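## Task

Get the dust cap inside the green storage box and keep every other object out of that box. It only counts if the cap stays there without the robot holding it. All objects must settle shortly after you stop. Finish by opening the gripper and pulling the arm away.

## Robot and tools

ROBOT. Two six-joint arms, left_arm and right_arm, each ending in a parallel two-finger gripper with a wrist camera. Base positions in the scene frame: left_arm (+0.038, +0.252, 0) m, right_arm (+0.014, -0.275, 0) m, each yawed very slightly. Joint limits (rad), base outward: waist -2.618..3.054, shoulder 0..3.142, elbow 0..3.142, wrist pitch -1.571..1.571, wrist yaw -1.571..1.571, wrist roll -2.094..2.094. The elbows cannot straighten fully.

FRAMES. The scene frame has its origin on the tabletop midway between the arms, +z up, +x reaching out over the table, and left_arm on the +y side. The arm names do not tell you which side of a picture an arm appears on. Each gripper has its own axes: the fingers point along its +z and close along its y. The reported end_effector_position is the point between the finger pads, roughly 1 cm short of the fingertips.

ROW FORMAT (shared by execute_actions and move). One flat list of 14 numbers, each in [-1, 1]: dx, dy, dz, rx, ry, rz, opening for left_arm, then the same seven for right_arm. Both arms are always included, even when only one moves. dx..rz are offsets, not poses. They are measured in that gripper's own axes from its pose in the latest result that reports it. Before any such result in the current scene, and for the second or later call within one reply, they are measured from where the gripper is when the motion starts. 1.0 equals 0.6 m of translation or 180 degrees of rotation. rx, ry, rz form a single rotation vector. Opening is absolute rather than an offset: +1 is fully open (0.094 m) and -1 is closed. All-zero offsets are not a pause; they pull the gripper back to the reference pose.

execute_actions(actions, pictures). actions holds at most one item. An empty list sends nothing and just reports the state. A motion item is {"rows": [...], "steps": n}: 1 to 15 rows, with steps at most 15 (default 15) at 1/30 s each. Each row lasts one step and the final row repeats to fill the remaining steps. Every row is counted from the same reference pose, so rows are not cumulative. A wait item is {"steps": n} with n up to 300, counted from the previous result, so your reply time is included. pictures (boolean) switches camera images on or off; they are on by default. A refused call moves nothing.

move(target, speed). target is one 14-number row as above. Each gripper travels a straight line toward its target, and both paths finish together after 0.5 to 10 s; anything longer is cut off at 10 s. speed is the path's top speed in m/s, from 0.002 to 0.5 (default 0.25); rotation is capped at twice that value in rad/s. Openings are sent as the move begins. Paths ignore obstacles and the other arm. Grippers lag behind the path and may overshoot the set speed near full reach. The result adds a move: line giving the outcome (done, off_target, moving, held, fault), any limits that acted (paced = the sent pose was clipped; held = a check blocked steps, after which the arm may jump fast), and each gripper's remaining distance. If only one arm is named, the other finished normally.

wait(seconds): 0 to 10 s with no new command. zoom_image(camera, region): camera is cam_high, cam_low, cam_left_wrist or cam_right_wrist; region is [x0, y0, x1, y1] in pixels of that camera's last image, origin at the top left, no larger than 504x504. read_manual(section): only "licences" is available and it moves nothing. finished_scene(scene): ends and grades the current scene (pass its number) and cannot be undone. Replying without any tool call ends everything.

CONTROL BEHAVIOUR. Each step, the commanded pose is limited to 70 mm and 16 degrees from the measured pose; position takes priority over orientation. After an action ends, an arm only continues to its last clipped pose, so large moves may need several calls. Arms tend to finish a centimetre or more too low and can slowly sink under repeated zero offsets. To hold an arm steady, send the correction back to its desired pose in the first call of a reply, then zeros, raising the aim if it still sags. Faster contact hits harder, and aiming farther past a contact presses harder.

RESULTS. The state line reads left_arm: ... | right_arm: ..., giving each gripper's position (m) and quat_wxyz in the scene frame; at long reach the printed position may be inaccurate. grip_measured is the finger opening on the same scale as your command. To grasp, command roughly 0.03 below grip_measured; a smaller gap grips more gently. Pad force is about 50-62 N, and less on parts under 2 mm thick. HELD marks steps whose command was partly or wholly blocked. "pose unreachable" means the clearance check altered or blocked a command for the named arm. Hand target shows where the controller is currently steering each gripper. FAULT lines report arm stops. Cameras: cam_high, cam_low, cam_left_wrist, cam_right_wrist, all 504x504, with calibration provided.

HAZARDS. Avoid letting the arms collide or press on each other, since that can end the scene. Never push or drop objects off the table. Avoid dropping, slamming or shoving parts. Held parts or loose objects may be tugged now and then, so grip firmly. Holding loads heats the motors: a MOTOR HOT warning appears at 75 °C, the arm halts for 10 s at 90 °C, and at 100 °C it goes limp and falls. Keep holding times short. When a part is placed, open the gripper, lift clear, and make sure everything is still before ending the scene.

Each tool is called after "Request:" as name([rows], argument=value, ...), one row to a line, values as JSON.

## Session

Request:
execute_actions(actions=[])

Scene clock: 0.00 s of 4200.00 s.
left_arm: end_effector_position=(+0.2065, +0.4328, +0.1268) grip_measured=+1.000 end_effector_quat_wxyz=(+0.441, -0.527, +0.632, -0.357) | right_arm: end_effector_position=(+0.1490, -0.0658, +0.2485) grip_measured=+1.000 end_effector_quat_wxyz=(+0.317, -0.100, +0.664, +0.670)
Joint positions: left_arm=[ 1.591  1.291  0.591 -0.79   1.205  0.109  0.094] | right_arm=[ 0.5    0.342  0.156  0.335 -0.848  1.091  0.094]
Joint velocities: left_arm=[-0.002  0.002 -0.017 -0.051  0.022  0.022  0.   ] | right_arm=[ 0.012  0.007 -0.002 -0.022 -0.022 -0.007  0.   ]
Motor temperatures (°C, as the motors report them): left_arm=[27 25 26 27 26 23] | right_arm=[27 26 28 26 25 24]
Hand target (left_arm): +0.207, +0.433, +0.129; +0.445, -0.523, +0.632, -0.358
Hand target (right_arm): +0.148, -0.066, +0.251; +0.320, -0.103, +0.662, +0.670
camera_calibration (this result's frames):
cam_left_wrist: T_world_to_cam=[[0.387118, 0.0000008314, 0.92203, -0.191535], [-0.573872, -0.782698, 0.240943, 0.4525], [0.721672, -0.622401, -0.302996, 0.288452], [0, 0, 0, 1]] pos_world=[0.125656, 0.533704, 0.154974]
cam_right_wrist: T_world_to_cam=[[0.777998, -0.172487, -0.604125, 0.0241577], [-0.564675, -0.613525, -0.552023, 0.183027], [-0.275429, 0.770607, -0.57472, 0.334464], [0, 0, 0, 1]] pos_world=[0.176677, -0.141282, 0.307852]

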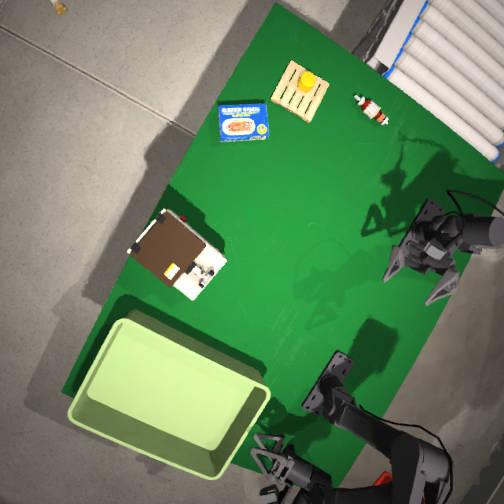

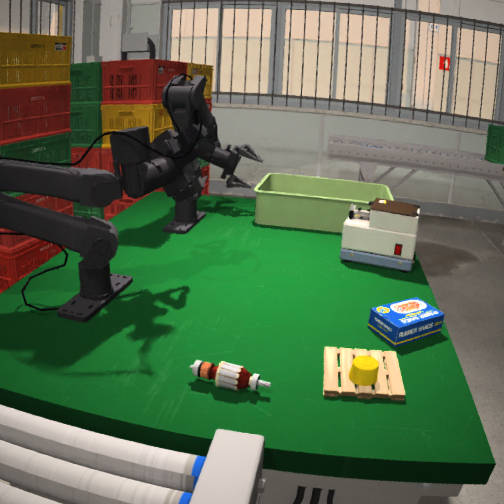

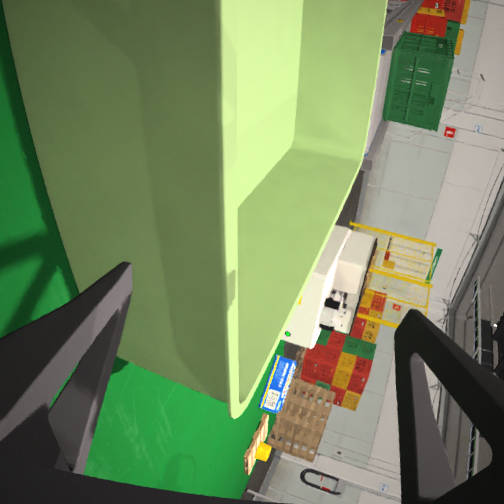

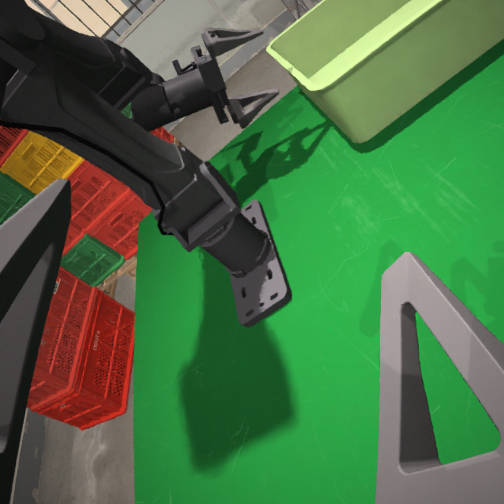

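Request:
move(target=[-0.039,-0.199,-0.077,0,0,0,1,-0.5265,-0.584,-0.4075,0.524,0.046,0.015,1])

Scene clock: 14.47 s of 4200.00 s.
left_arm: end_effector_position=(+0.2063, +0.4359, +0.2474) grip_measured=+1.000 end_effector_quat_wxyz=(+0.431, -0.537, +0.627, -0.365) | right_arm: end_effector_position=(+0.5130, -0.4217, +0.1028) grip_measured=+1.000 end_effector_quat_wxyz=(+0.224, +0.133, +0.965, -0.025)
Joint positions: left_arm=[ 1.591  1.212  1.036 -1.336  1.2    0.097  0.094] | right_arm=[-0.221  2.127  1.82  -0.809 -0.02  -0.015  0.094]
Joint velocities: left_arm=[-0.002 -0.002  0.012 -0.007 -0.007  0.037  0.   ] | right_arm=[ 0.012 -0.012 -0.002 -0.066 -0.022 -0.007  0.   ]
Motor temperatures (°C, as the motors report them): left_arm=[27 25 27 27 26 23] | right_arm=[27 27 30 28 25 24]
Hand target (left_arm): +0.207, +0.434, +0.257; +0.441, -0.527, +0.632, -0.357
Hand target (right_arm): +0.518, -0.420, +0.109; +0.228, +0.134, +0.964, -0.029
Off the commanded pose (left_arm): 0.010 m, 2 deg.
Off the commanded pose (right_arm): 0.011 m, 1 deg.
After step 90, 7.53 s passed at rest.
move: off_target (right_arm)
camera_calibration (this result's frames):
cam_left_wrist: T_world_to_cam=[[0.391826, 0.0315444, 0.919499, -0.316763], [-0.568972, -0.777076, 0.269114, 0.415265], [0.72301, -0.628615, -0.286531, 0.325479], [0, 0, 0, 1]] pos_world=[0.125065, 0.537286, 0.272769]
cam_right_wrist: T_world_to_cam=[[0.0224166, -0.991109, 0.131153, -0.441657], [-0.883521, 0.0417521, 0.466526, 0.424936], [-0.467854, -0.126334, -0.87473, 0.376604], [0, 0, 0, 1]] pos_world=[0.561537, -0.407894, 0.189107]

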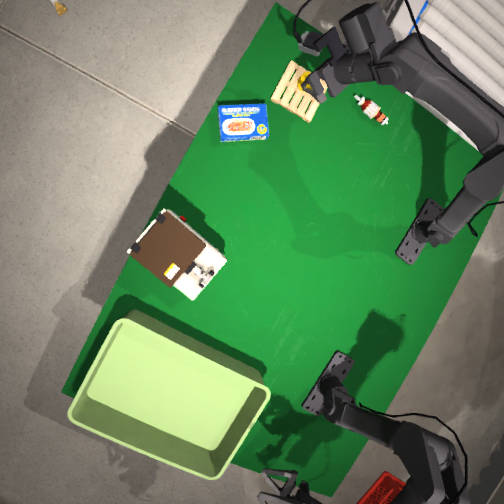

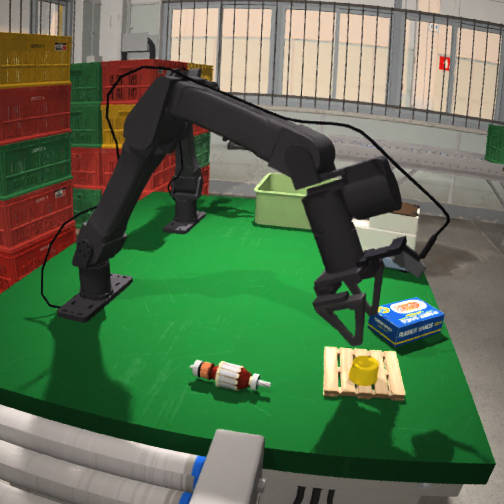

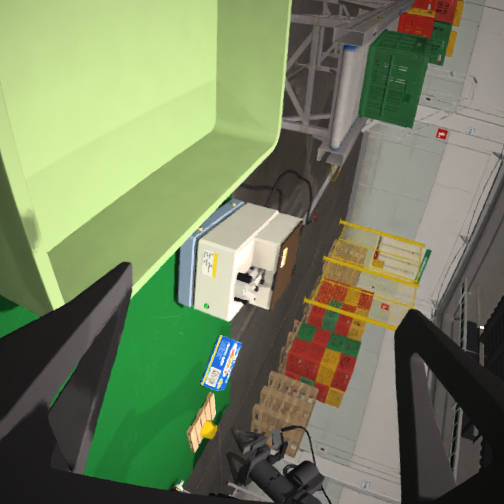

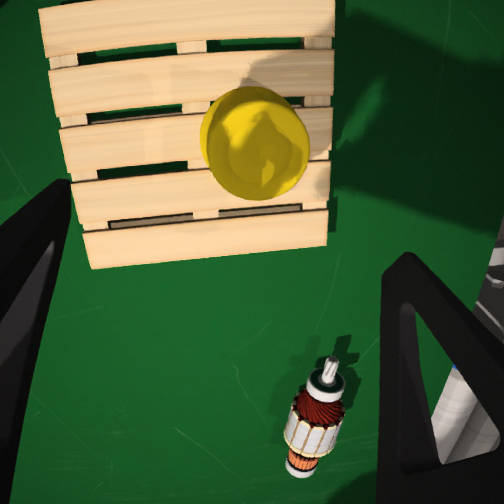

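Request:
move(target=[0.302,-0.081,0.208,-0.189,0.224,0.421,1,0.033,-0.015,0.115,0,0,0,1])

Scene clock: 27.73 s of 4200.00 s.
left_arm: end_effector_position=(+0.3311, +0.2512, +0.2163) grip_measured=+1.000 end_effector_quat_wxyz=(+0.172, -0.002, +0.985, -0.002) | right_arm: end_effector_position=(+0.5300, -0.4307, +0.0456) grip_measured=+1.000 end_effector_quat_wxyz=(+0.237, +0.132, +0.962, -0.030)
Joint positions: left_arm=[ 0.032  1.371  1.424 -1.278  0.002 -0.009  0.094] | right_arm=[-0.227  2.22   1.727 -0.595 -0.018 -0.024  0.094]
Joint velocities: left_arm=[-0.012 -0.002 -0.007  0.022 -0.022  0.007  0.   ] | right_arm=[ 0.002 -0.017 -0.017  0.037 -0.037  0.022  0.   ]
Motor temperatures (°C, as the motors report them): left_arm=[27 25 28 27 26 23] | right_arm=[27 29 31 28 25 24]
Hand target (left_arm): +0.332, +0.250, +0.218; +0.167, +0.005, +0.986, +0.002
Hand target (right_arm): +0.523, -0.433, +0.032; +0.224, +0.133, +0.965, -0.025
Off the commanded pose (left_arm): 0.004 m, 0 deg.
Off the commanded pose (right_arm): 0.015 m, 2 deg.
After step 90, 6.47 s passed at rest.
move: off_target (right_arm)
camera_calibration (this result's frames):
cam_left_wrist: T_world_to_cam=[[0.191098, -0.980873, 0.0370088, 0.180447], [-0.925556, -0.16751, 0.339538, 0.300841], [-0.326844, -0.0991387, -0.939864, 0.466133], [0, 0, 0, 1]] pos_world=[0.396315, 0.273601, 0.329276]
cam_right_wrist: T_world_to_cam=[[0.0201906, -0.98919, 0.145241, -0.442044], [-0.894825, 0.0469189, 0.443944, 0.476278], [-0.44596, -0.138928, -0.884205, 0.316762], [0, 0, 0, 1]] pos_world=[0.576374, -0.415605, 0.132845]

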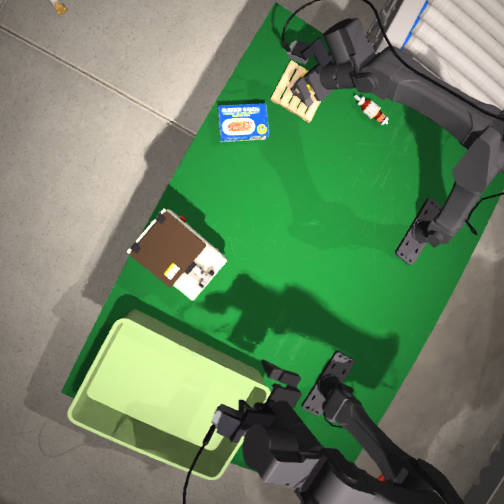

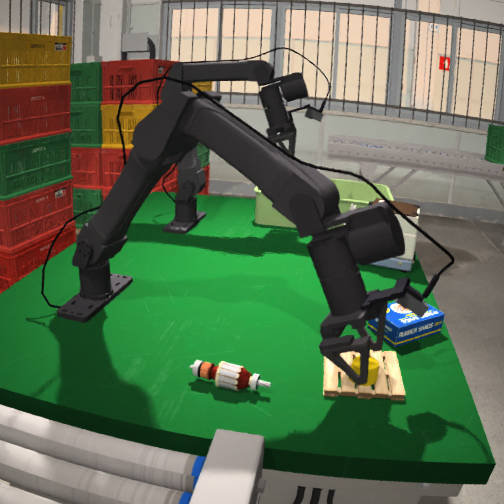

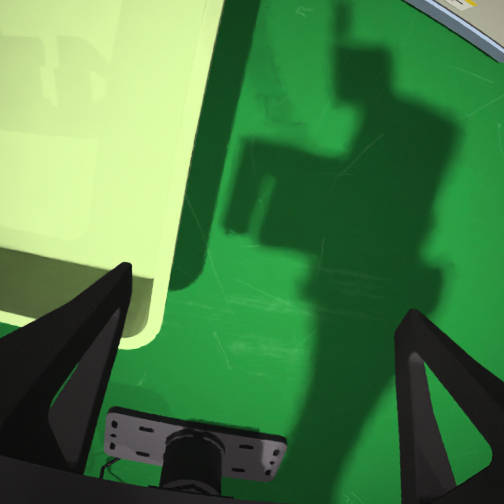

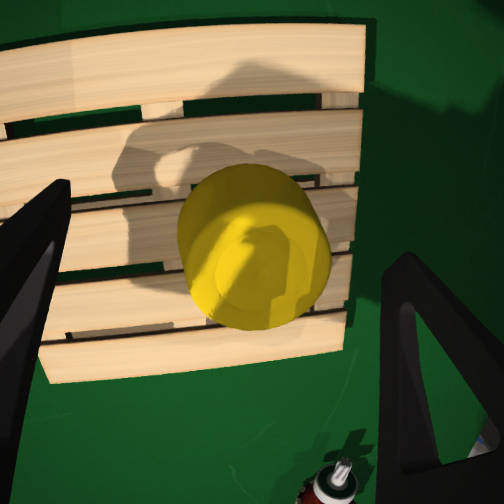

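Request:
move(target=[0,0,0,0,0,0,1,0.027,0,0.018,0,0.01,0,1], speed=0.04)

Request:
move(target=[0,0,0,0,0,0,1,0,0,0,0,0,0,-0.25])

Scene clock: 33.03 s of 4200.00 s.
left_arm: end_effector_position=(+0.3308, +0.2516, +0.2162) grip_measured=+1.000 end_effector_quat_wxyz=(+0.171, -0.002, +0.985, -0.001) | right_arm: end_effector_position=(+0.5263, -0.4295, +0.0385) grip_measured=+1.000 end_effector_quat_wxyz=(+0.232, +0.132, +0.963, -0.029)
Joint positions: left_arm=[ 0.032  1.371  1.424 -1.28  -0.    -0.009  0.094] | right_arm=[-0.227  2.22   1.702 -0.58  -0.018 -0.024  0.094]
Joint velocities: left_arm=[ 0.007 -0.007 -0.017 -0.022 -0.066 -0.037  0.   ] | right_arm=[-0.002  0.002 -0.022 -0.066  0.081 -0.022  0.   ]
Motor temperatures (°C, as the motors report them): left_arm=[27 25 29 27 26 23] | right_arm=[27 30 30 28 25 24]
Hand target (left_arm): +0.331, +0.251, +0.216; +0.172, -0.002, +0.985, -0.002
Hand target (right_arm): +0.521, -0.428, +0.029; +0.222, +0.132, +0.966, -0.028
Off the commanded pose (left_arm): 0.001 m, 0 deg.
Off the commanded pose (right_arm): 0.011 m, 1 deg.
After step 90, 1.47 s passed at rest.
move: off_target (right_arm)
camera_calibration (this result's frames):
cam_left_wrist: T_world_to_cam=[[0.191784, -0.980815, 0.0349502, 0.181058], [-0.924932, -0.168719, 0.340638, 0.300472], [-0.328206, -0.0976557, -0.939545, 0.465938], [0, 0, 0, 1]] pos_world=[0.396116, 0.273781, 0.329089]
cam_right_wrist: T_world_to_cam=[[0.0215517, -0.989613, 0.142134, -0.440606], [-0.890579, 0.0456009, 0.452536, 0.472982], [-0.454317, -0.136334, -0.880346, 0.314407], [0, 0, 0, 1]] pos_world=[0.573564, -0.414733, 0.125371]

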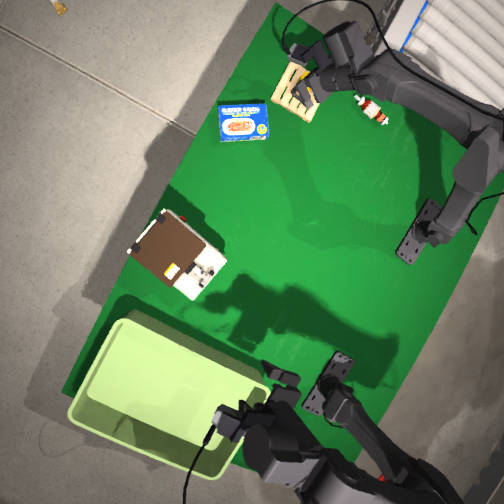

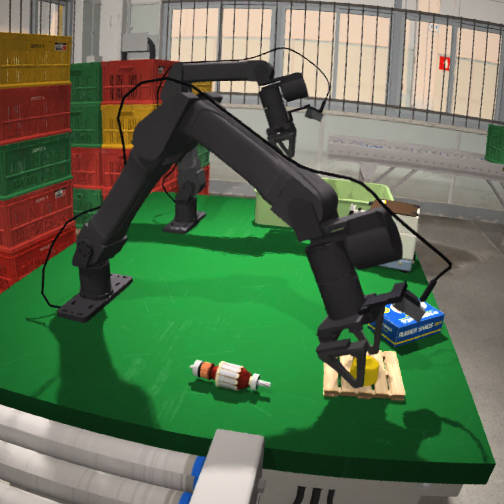

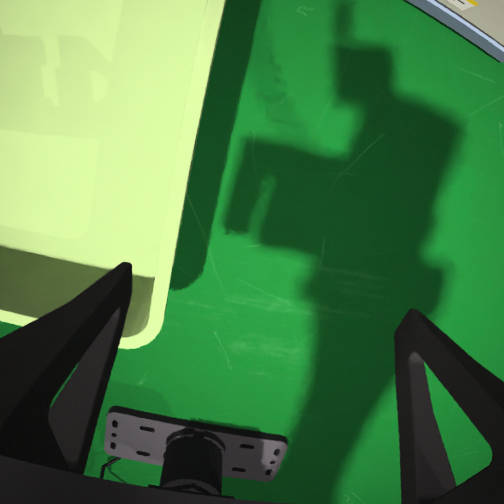

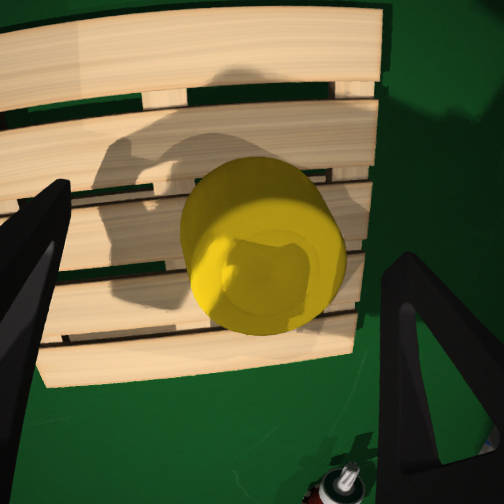

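Scene clock: 33.53 s of 4200.00 s.
left_arm: end_effector_position=(+0.3308, +0.2516, +0.2162) grip_measured=+1.000 end_effector_quat_wxyz=(+0.171, -0.002, +0.985, -0.001) | right_arm: end_effector_position=(+0.5263, -0.4295, +0.0385) grip_measured=-0.165 end_effector_quat_wxyz=(+0.232, +0.132, +0.963, -0.029)
Joint positions: left_arm=[ 0.032  1.371  1.424 -1.28  -0.    -0.009  0.094] | right_arm=[-0.227  2.22   1.702 -0.58  -0.018 -0.024  0.039]
Joint velocities: left_arm=[-0.012 -0.012 -0.002 -0.037 -0.022 -0.007  0.   ] | right_arm=[-0.012  0.007  0.007  0.007 -0.022  0.022 -0.   ]
Motor temperatures (°C, as the motors report them): left_arm=[27 25 29 28 26 23] | right_arm=[27 30 30 28 25 24]
Hand target (left_arm): +0.331, +0.252, +0.216; +0.171, -0.002, +0.985, -0.001
Hand target (right_arm): +0.526, -0.430, +0.039; +0.232, +0.132, +0.963, -0.029
Off the commanded pose (left_arm): 0.000 m, 0 deg.
Off the commanded pose (right_arm): 0.000 m, 0 deg.
move: done
camera_calibration (this result's frames):
cam_left_wrist: T_world_to_cam=[[0.191784, -0.980815, 0.0349502, 0.181058], [-0.924932, -0.168719, 0.340638, 0.300472], [-0.328206, -0.0976557, -0.939545, 0.465938], [0, 0, 0, 1]] pos_world=[0.396116, 0.273781, 0.329089]
cam_right_wrist: T_world_to_cam=[[0.0215517, -0.989613, 0.142134, -0.440606], [-0.890579, 0.0456009, 0.452536, 0.472982], [-0.454317, -0.136334, -0.880346, 0.314407], [0, 0, 0, 1]] pos_world=[0.573564, -0.414733, 0.125371]

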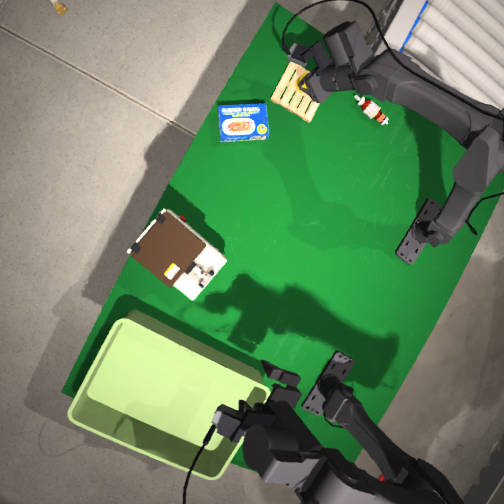

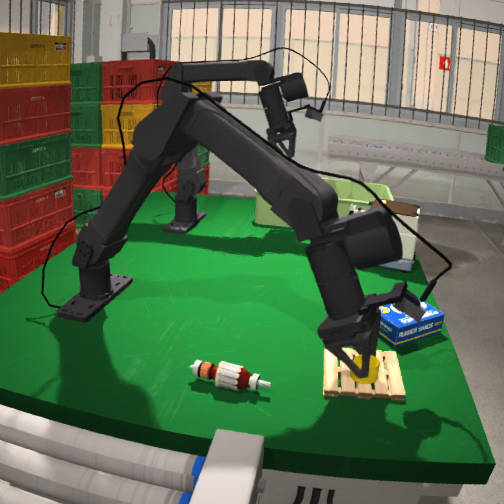

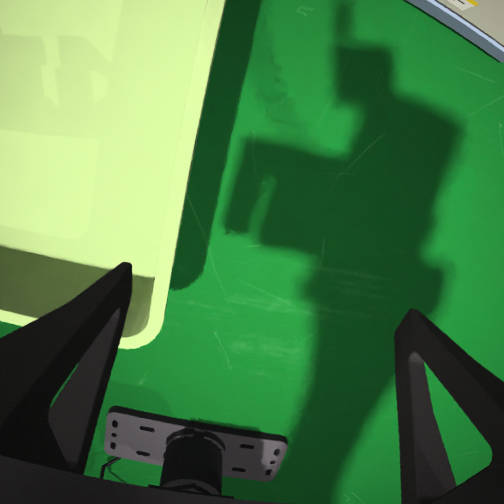

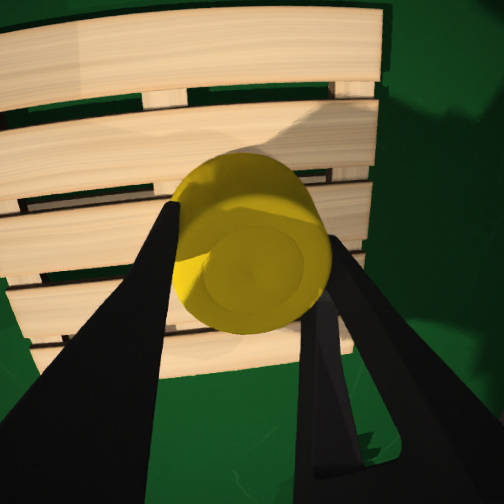

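Request:
move(target=[0,0,0,0,0,0,1,0,0,-0.15,0,0,0,-0.21], speed=0.15)

Request:
move(target=[0,0,0,0,0,0,1,0.523,0.575,-0.151,-0.151,0,-0.297,-0.21])

Request:
move(target=[0,0,0,0,0,0,1,0.028,0,0.054,0,0.008,0,-0.21], speed=0.04)

Request:
zoom_image(camera="cam_low", region=[190, 200, 310, 300])

Scene clock: 45.37 s of 4200.00 s.
left_arm: end_effector_position=(+0.3308, +0.2516, +0.2162) grip_measured=+1.000 end_effector_quat_wxyz=(+0.171, -0.002, +0.985, -0.001) | right_arm: end_effector_position=(+0.4946, -0.4197, +0.1213) grip_measured=-0.165 end_effector_quat_wxyz=(+0.243, +0.131, +0.961, -0.031)
Joint positions: left_arm=[ 0.032  1.371  1.424 -1.28  -0.    -0.009  0.094] | right_arm=[-0.227  2.011  1.702 -0.767 -0.018 -0.024  0.039]
Joint velocities: left_arm=[-0.012 -0.012  0.017  0.022  0.081  0.022  0.   ] | right_arm=[-0.012  0.007  0.022 -0.022  0.022 -0.081  0.001]
Motor temperatures (°C, as the motors report them): left_arm=[27 25 28 28 26 23] | right_arm=[27 31 30 28 25 24]
Hand target (left_arm): +0.331, +0.252, +0.216; +0.171, -0.002, +0.985, -0.001
Hand target (right_arm): +0.487, -0.418, +0.118; +0.233, +0.132, +0.963, -0.029
Off the commanded pose (left_arm): 0.000 m, 0 deg.
Off the commanded pose (right_arm): 0.008 m, 1 deg.
After step 90, 7.70 s passed at rest.
move: done
camera_calibration (this result's frames):
cam_left_wrist: T_world_to_cam=[[0.191784, -0.980815, 0.0349502, 0.181058], [-0.924932, -0.168719, 0.340638, 0.300472], [-0.328206, -0.0976557, -0.939545, 0.465938], [0, 0, 0, 1]] pos_world=[0.396116, 0.273781, 0.329089]
cam_right_wrist: T_world_to_cam=[[0.0185294, -0.988675, 0.148926, -0.440889], [-0.899781, 0.0484571, 0.433643, 0.414899], [-0.435948, -0.142036, -0.888693, 0.363752], [0, 0, 0, 1]] pos_world=[0.540064, -0.404334, 0.209006]

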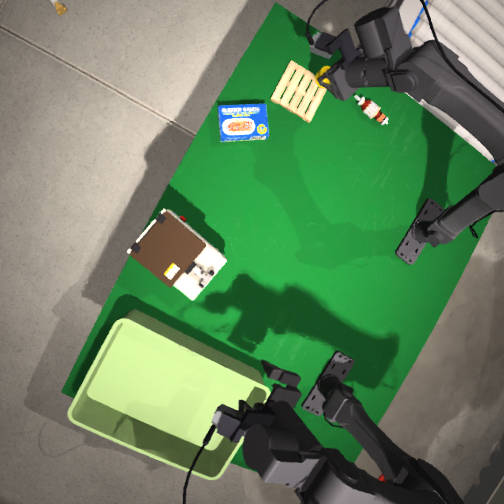

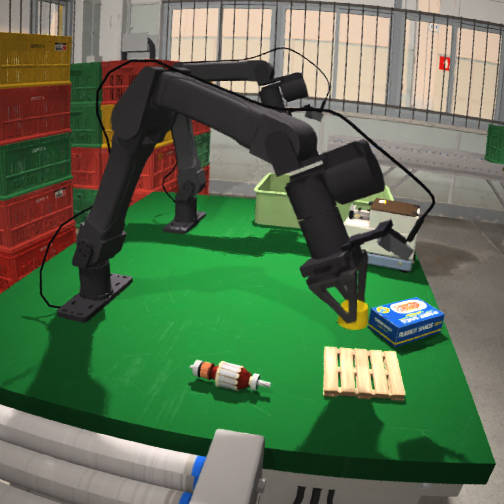

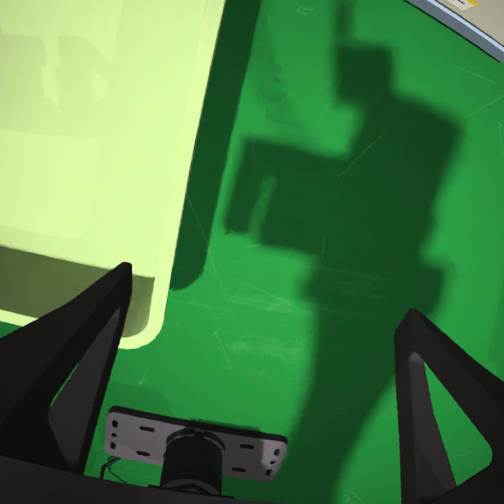

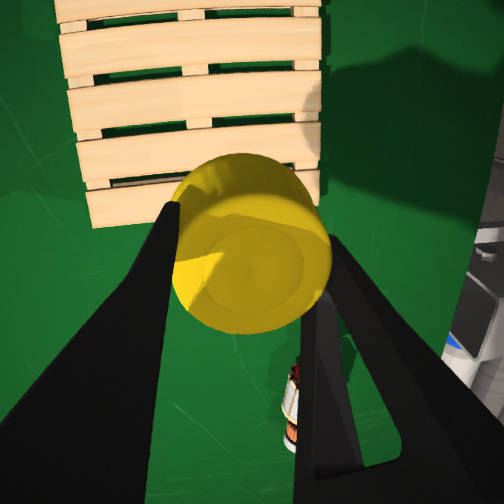

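Scene clock: 47.83 s of 4200.00 s.
left_arm: end_effector_position=(+0.3308, +0.2516, +0.2162) grip_measured=+1.000 end_effector_quat_wxyz=(+0.171, -0.002, +0.985, -0.001) | right_arm: end_effector_position=(+0.2745, -0.0068, +0.0452) grip_measured=-0.165 end_effector_quat_wxyz=(+0.211, -0.377, +0.898, +0.081)
Joint positions: left_arm=[ 0.032  1.371  1.424 -1.28  -0.    -0.009  0.094] | right_arm=[ 0.88   1.645  0.938 -0.408  0.019  0.007  0.039]
Joint velocities: left_arm=[-0.012 -0.017 -0.022 -0.007  0.007 -0.051  0.   ] | right_arm=[-0.017 -0.002 -0.002  0.022  0.081 -0.022 -0.001]
Motor temperatures (°C, as the motors report them): left_arm=[27 25 28 28 26 23] | right_arm=[27 31 30 28 25 24]
Hand target (left_arm): +0.331, +0.252, +0.216; +0.171, -0.002, +0.985, -0.001
Hand target (right_arm): +0.282, -0.002, +0.052; +0.224, -0.369, +0.898, +0.082
Off the commanded pose (left_arm): 0.000 m, 0 deg.
Off the commanded pose (right_arm): 0.011 m, 2 deg.
move: off_target (right_arm)
camera_calibration (this result's frames):
cam_left_wrist: T_world_to_cam=[[0.191784, -0.980815, 0.0349502, 0.181058], [-0.924932, -0.168719, 0.340638, 0.300472], [-0.328206, -0.0976557, -0.939545, 0.465938], [0, 0, 0, 1]] pos_world=[0.396116, 0.273781, 0.329089]
cam_right_wrist: T_world_to_cam=[[0.874541, -0.459423, 0.155269, -0.248901], [-0.474319, -0.743662, 0.471157, 0.105974], [-0.100992, -0.485693, -0.868276, 0.163561], [0, 0, 0, 1]] pos_world=[0.284458, 0.0438985, 0.130732]

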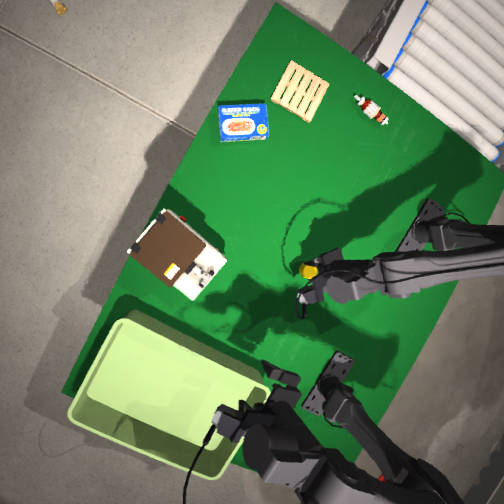

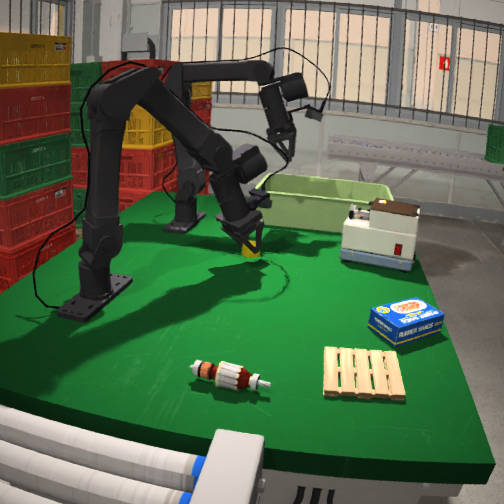

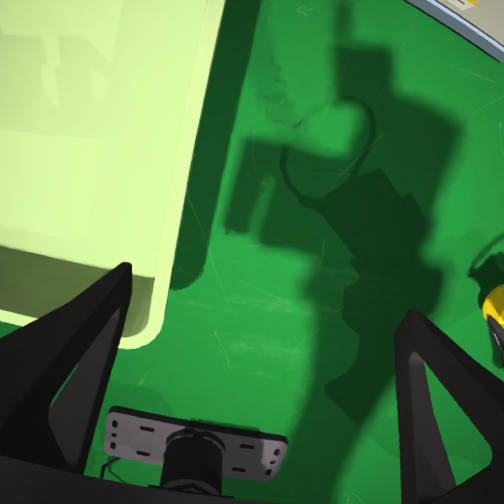

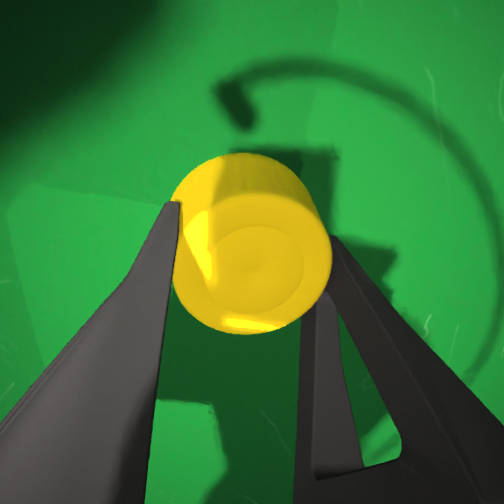

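Scene clock: 49.03 s of 4200.00 s.
left_arm: end_effector_position=(+0.3308, +0.2516, +0.2162) grip_measured=+1.000 end_effector_quat_wxyz=(+0.171, -0.002, +0.985, -0.001) | right_arm: end_effector_position=(+0.2805, -0.0005, +0.0231) grip_measured=-0.165 end_effector_quat_wxyz=(+0.216, -0.376, +0.897, +0.083)
Joint positions: left_arm=[ 0.032  1.371  1.424 -1.28  -0.    -0.009  0.094] | right_arm=[ 0.88   1.715  0.911 -0.3    0.019  0.007  0.039]
Joint velocities: left_arm=[-0.002 -0.002 -0.012  0.007  0.007 -0.051  0.   ] | right_arm=[-0.002  0.002 -0.002  0.022  0.051 -0.037  0.001]
Motor temperatures (°C, as the motors report them): left_arm=[27 25 28 28 26 23] | right_arm=[27 31 30 28 25 24]
Hand target (left_arm): +0.331, +0.252, +0.216; +0.171, -0.002, +0.985, -0.001
Hand target (right_arm): +0.274, -0.008, +0.009; +0.200, -0.378, +0.901, +0.076
Off the commanded pose (left_arm): 0.000 m, 0 deg.
Off the commanded pose (right_arm): 0.017 m, 2 deg.
move: off_target (right_arm)
camera_calibration (this result's frames):
cam_left_wrist: T_world_to_cam=[[0.191784, -0.980815, 0.0349502, 0.181058], [-0.924932, -0.168719, 0.340638, 0.300472], [-0.328206, -0.0976557, -0.939545, 0.465938], [0, 0, 0, 1]] pos_world=[0.396116, 0.273781, 0.329089]
cam_right_wrist: T_world_to_cam=[[0.873382, -0.460631, 0.158187, -0.247585], [-0.477769, -0.747257, 0.461891, 0.12504], [-0.0945547, -0.478984, -0.872716, 0.146325], [0, 0, 0, 1]] pos_world=[0.289812, 0.0494792, 0.109111]

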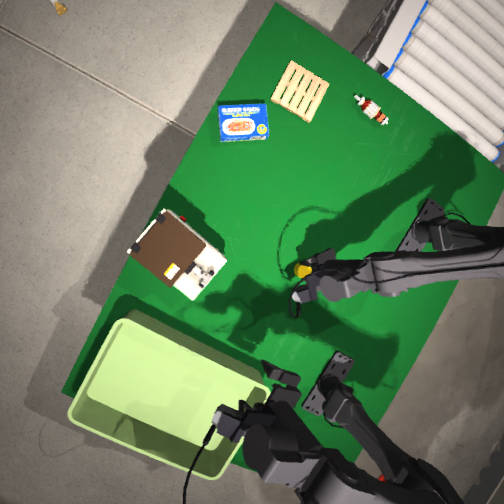

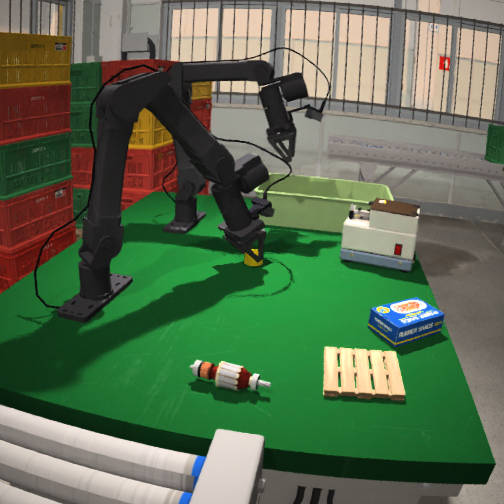

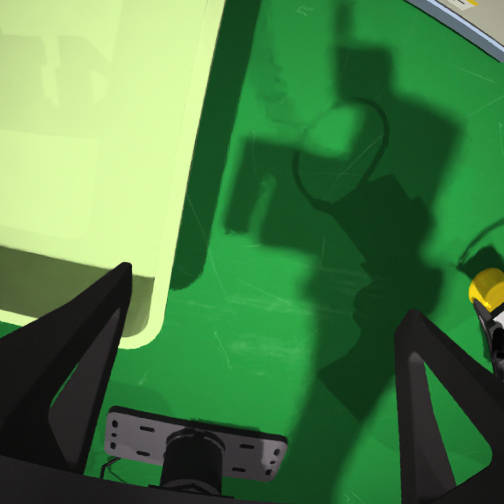

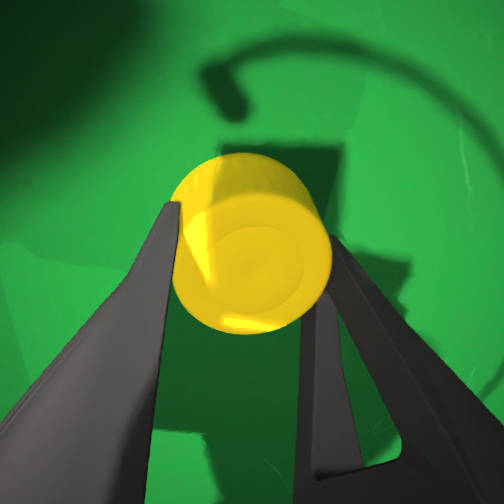

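Region (190, 200, 310, 300) of cam_low's 504x504 image, scaled by 4.200, with more detail than that image has.

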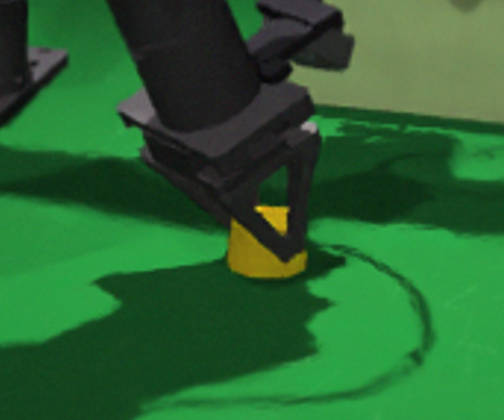

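Request:
move(target=[0,0,0,0,0,0,1,0,0,0,0,0,0,1])

Request:
move(target=[0,0,0,0,0,0,1,-0.02,0,-0.12,0,0,0,1])

Request:
move(target=[0.15,-0.428,0.205,0.084,0,0.235,1,0.2,-0.45,-0.14,0.13,0,0.26,1])

Scene clock: 55.23 s of 4200.00 s.
left_arm: end_effector_position=(+0.3308, +0.2516, +0.2162) grip_measured=+1.000 end_effector_quat_wxyz=(+0.171, -0.002, +0.985, -0.001) | right_arm: end_effector_position=(+0.2806, -0.0004, +0.0232) grip_measured=+1.000 end_effector_quat_wxyz=(+0.216, -0.376, +0.897, +0.083)
Joint positions: left_arm=[ 0.032  1.371  1.424 -1.28  -0.    -0.009  0.094] | right_arm=[ 0.88   1.715  0.911 -0.3    0.019  0.007  0.094]
Joint velocities: left_arm=[-0.007 -0.002  0.007 -0.037 -0.037 -0.066  0.   ] | right_arm=[-0.007  0.012 -0.007  0.051  0.022 -0.066  0.   ]
Motor temperatures (°C, as the motors report them): left_arm=[27 25 28 28 26 23] | right_arm=[27 30 30 29 25 24]
Hand target (left_arm): +0.331, +0.252, +0.216; +0.171, -0.002, +0.985, -0.001
Hand target (right_arm): +0.281, -0.001, +0.023; +0.216, -0.376, +0.897, +0.083
Off the commanded pose (left_arm): 0.000 m, 0 deg.
Off the commanded pose (right_arm): 0.000 m, 0 deg.
After step 90, 2.50 s passed at rest.
move: done
camera_calibration (this result's frames):
cam_left_wrist: T_world_to_cam=[[0.191784, -0.980815, 0.0349502, 0.181058], [-0.924932, -0.168719, 0.340638, 0.300472], [-0.328206, -0.0976557, -0.939545, 0.465938], [0, 0, 0, 1]] pos_world=[0.396116, 0.273781, 0.329089]
cam_right_wrist: T_world_to_cam=[[0.873298, -0.460718, 0.158395, -0.247626], [-0.478013, -0.747512, 0.461227, 0.125232], [-0.0940936, -0.478503, -0.87303, 0.146348], [0, 0, 0, 1]] pos_world=[0.289884, 0.0495541, 0.109228]

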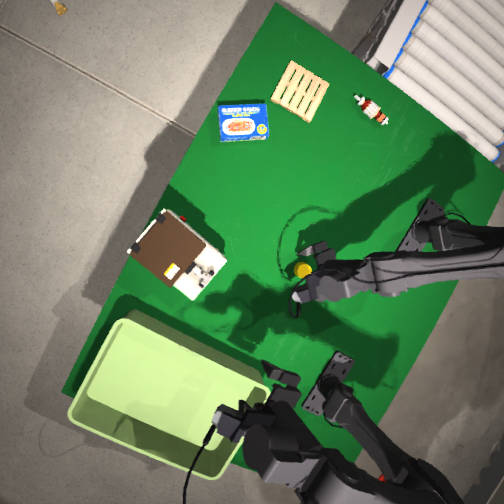

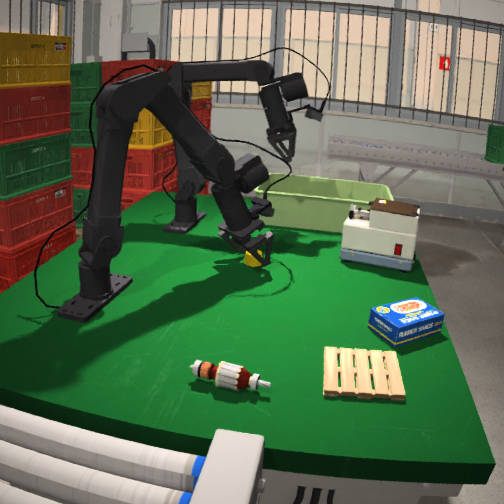

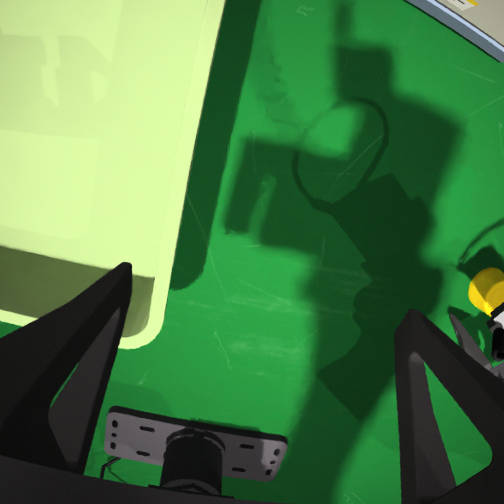

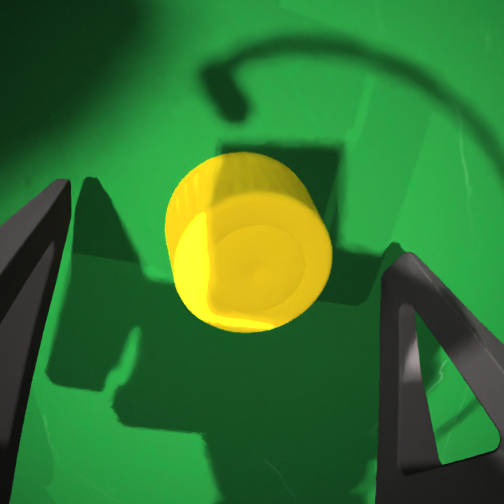

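Scene clock: 56.33 s of 4200.00 s.
left_arm: end_effector_position=(+0.3308, +0.2516, +0.2162) grip_measured=+1.000 end_effector_quat_wxyz=(+0.171, -0.002, +0.985, -0.001) | right_arm: end_effector_position=(+0.2621, -0.0197, +0.0817) grip_measured=+1.000 end_effector_quat_wxyz=(+0.207, -0.377, +0.899, +0.079)
Joint positions: left_arm=[ 0.032  1.371  1.424 -1.28  -0.    -0.009  0.094] | right_arm=[ 0.88   1.527  0.978 -0.575  0.019  0.007  0.094]
Joint velocities: left_arm=[ 0.007 -0.007 -0.012  0.066 -0.139 -0.081  0.   ] | right_arm=[ 0.012  0.007 -0.007 -0.095 -0.066 -0.022  0.   ]
Motor temperatures (°C, as the motors report them): left_arm=[27 25 28 28 26 23] | right_arm=[27 30 30 29 25 24]
Hand target (left_arm): +0.331, +0.252, +0.216; +0.171, -0.002, +0.985, -0.001
Hand target (right_arm): +0.264, -0.015, +0.092; +0.216, -0.376, +0.897, +0.083
Off the commanded pose (left_arm): 0.000 m, 0 deg.
Off the commanded pose (right_arm): 0.012 m, 1 deg.
move: off_target (right_arm)
camera_calibration (this result's frames):
cam_left_wrist: T_world_to_cam=[[0.191784, -0.980815, 0.0349502, 0.181058], [-0.924932, -0.168719, 0.340638, 0.300472], [-0.328206, -0.0976557, -0.939545, 0.465938], [0, 0, 0, 1]] pos_world=[0.396116, 0.273781, 0.329089]
cam_right_wrist: T_world_to_cam=[[0.875477, -0.458448, 0.15286, -0.249688], [-0.471434, -0.740655, 0.478728, 0.0719239], [-0.106255, -0.491178, -0.864554, 0.188713], [0, 0, 0, 1]] pos_world=[0.272555, 0.0314935, 0.166888]

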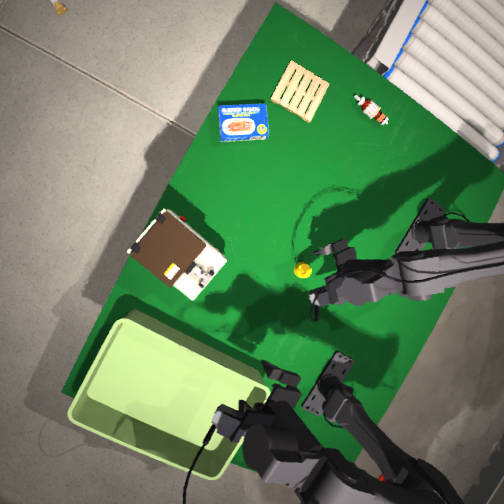

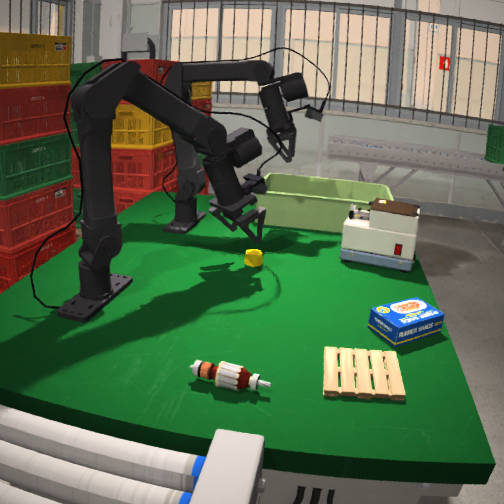

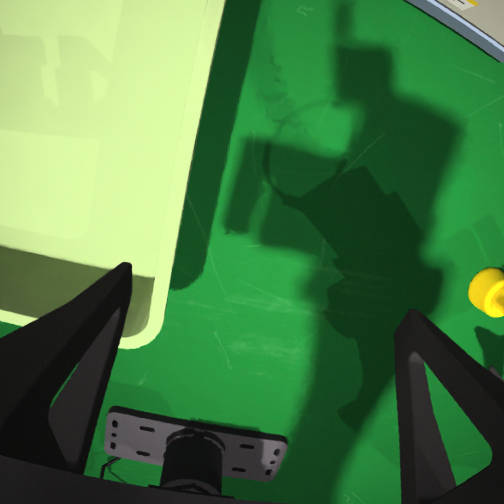

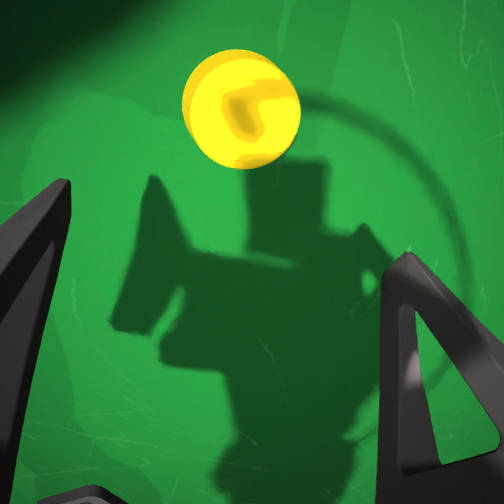

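Scene clock: 58.70 s of 4200.00 s.
left_arm: end_effector_position=(+0.2945, -0.0026, +0.0731) grip_measured=+1.000 end_effector_quat_wxyz=(+0.163, +0.369, +0.913, -0.060) | right_arm: end_effector_position=(+0.3436, -0.3096, +0.1028) grip_measured=+1.000 end_effector_quat_wxyz=(+0.226, +0.057, +0.972, -0.024)
Joint positions: left_arm=[-0.757  1.632  1.088 -0.68  -0.02  -0.022  0.094] | right_arm=[-0.017  1.401  0.949 -0.662  0.032  0.019  0.094]
Joint velocities: left_arm=[-0.007 -0.007  0.012  0.007 -0.037  0.037  0.   ] | right_arm=[-0.002 -0.007  0.007  0.037  0.022 -0.051  0.   ]
Motor temperatures (°C, as the motors report them): left_arm=[27 25 28 28 26 23] | right_arm=[27 29 30 29 25 24]
Hand target (left_arm): +0.294, -0.006, +0.071; +0.161, +0.376, +0.911, -0.060
Hand target (right_arm): +0.350, -0.311, +0.110; +0.230, +0.057, +0.971, -0.023
Off the commanded pose (left_arm): 0.007 m, 1 deg.
Off the commanded pose (right_arm): 0.011 m, 0 deg.
move: off_target (right_arm)
camera_calibration (this result's frames):
cam_left_wrist: T_world_to_cam=[[-0.545753, -0.837662, 0.0218044, 0.162303], [-0.785632, 0.520558, 0.334367, 0.234012], [-0.291437, 0.165352, -0.942191, 0.284847], [0, 0, 0, 1]] pos_world=[0.355439, -0.0329618, 0.186596]
cam_right_wrist: T_world_to_cam=[[0.171248, -0.971867, 0.161705, -0.375094], [-0.87901, -0.0765833, 0.470612, 0.232036], [-0.444989, -0.222732, -0.867396, 0.273078], [0, 0, 0, 1]] pos_world=[0.389713, -0.285949, 0.188323]

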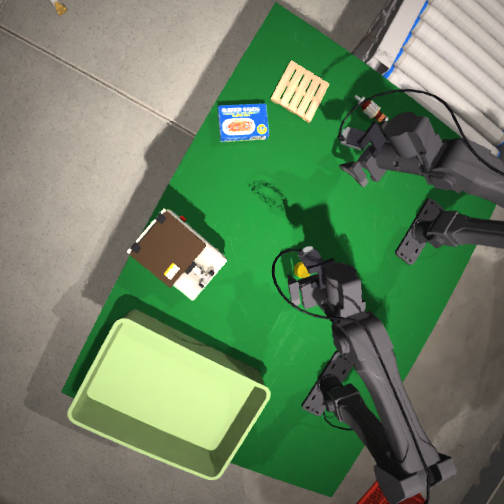

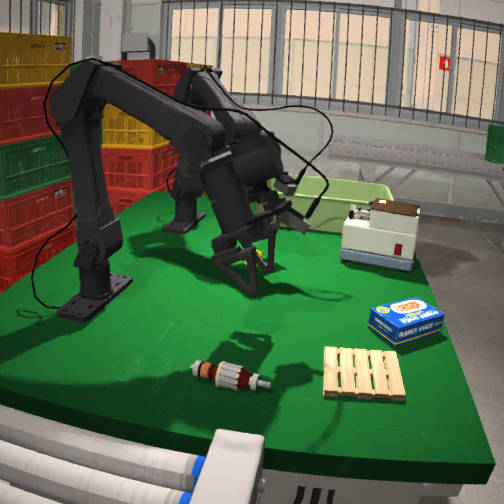

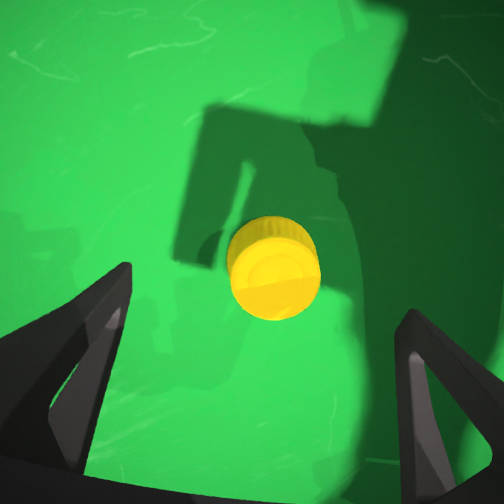

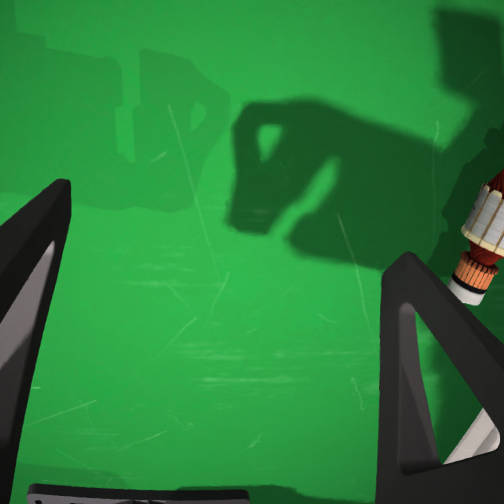

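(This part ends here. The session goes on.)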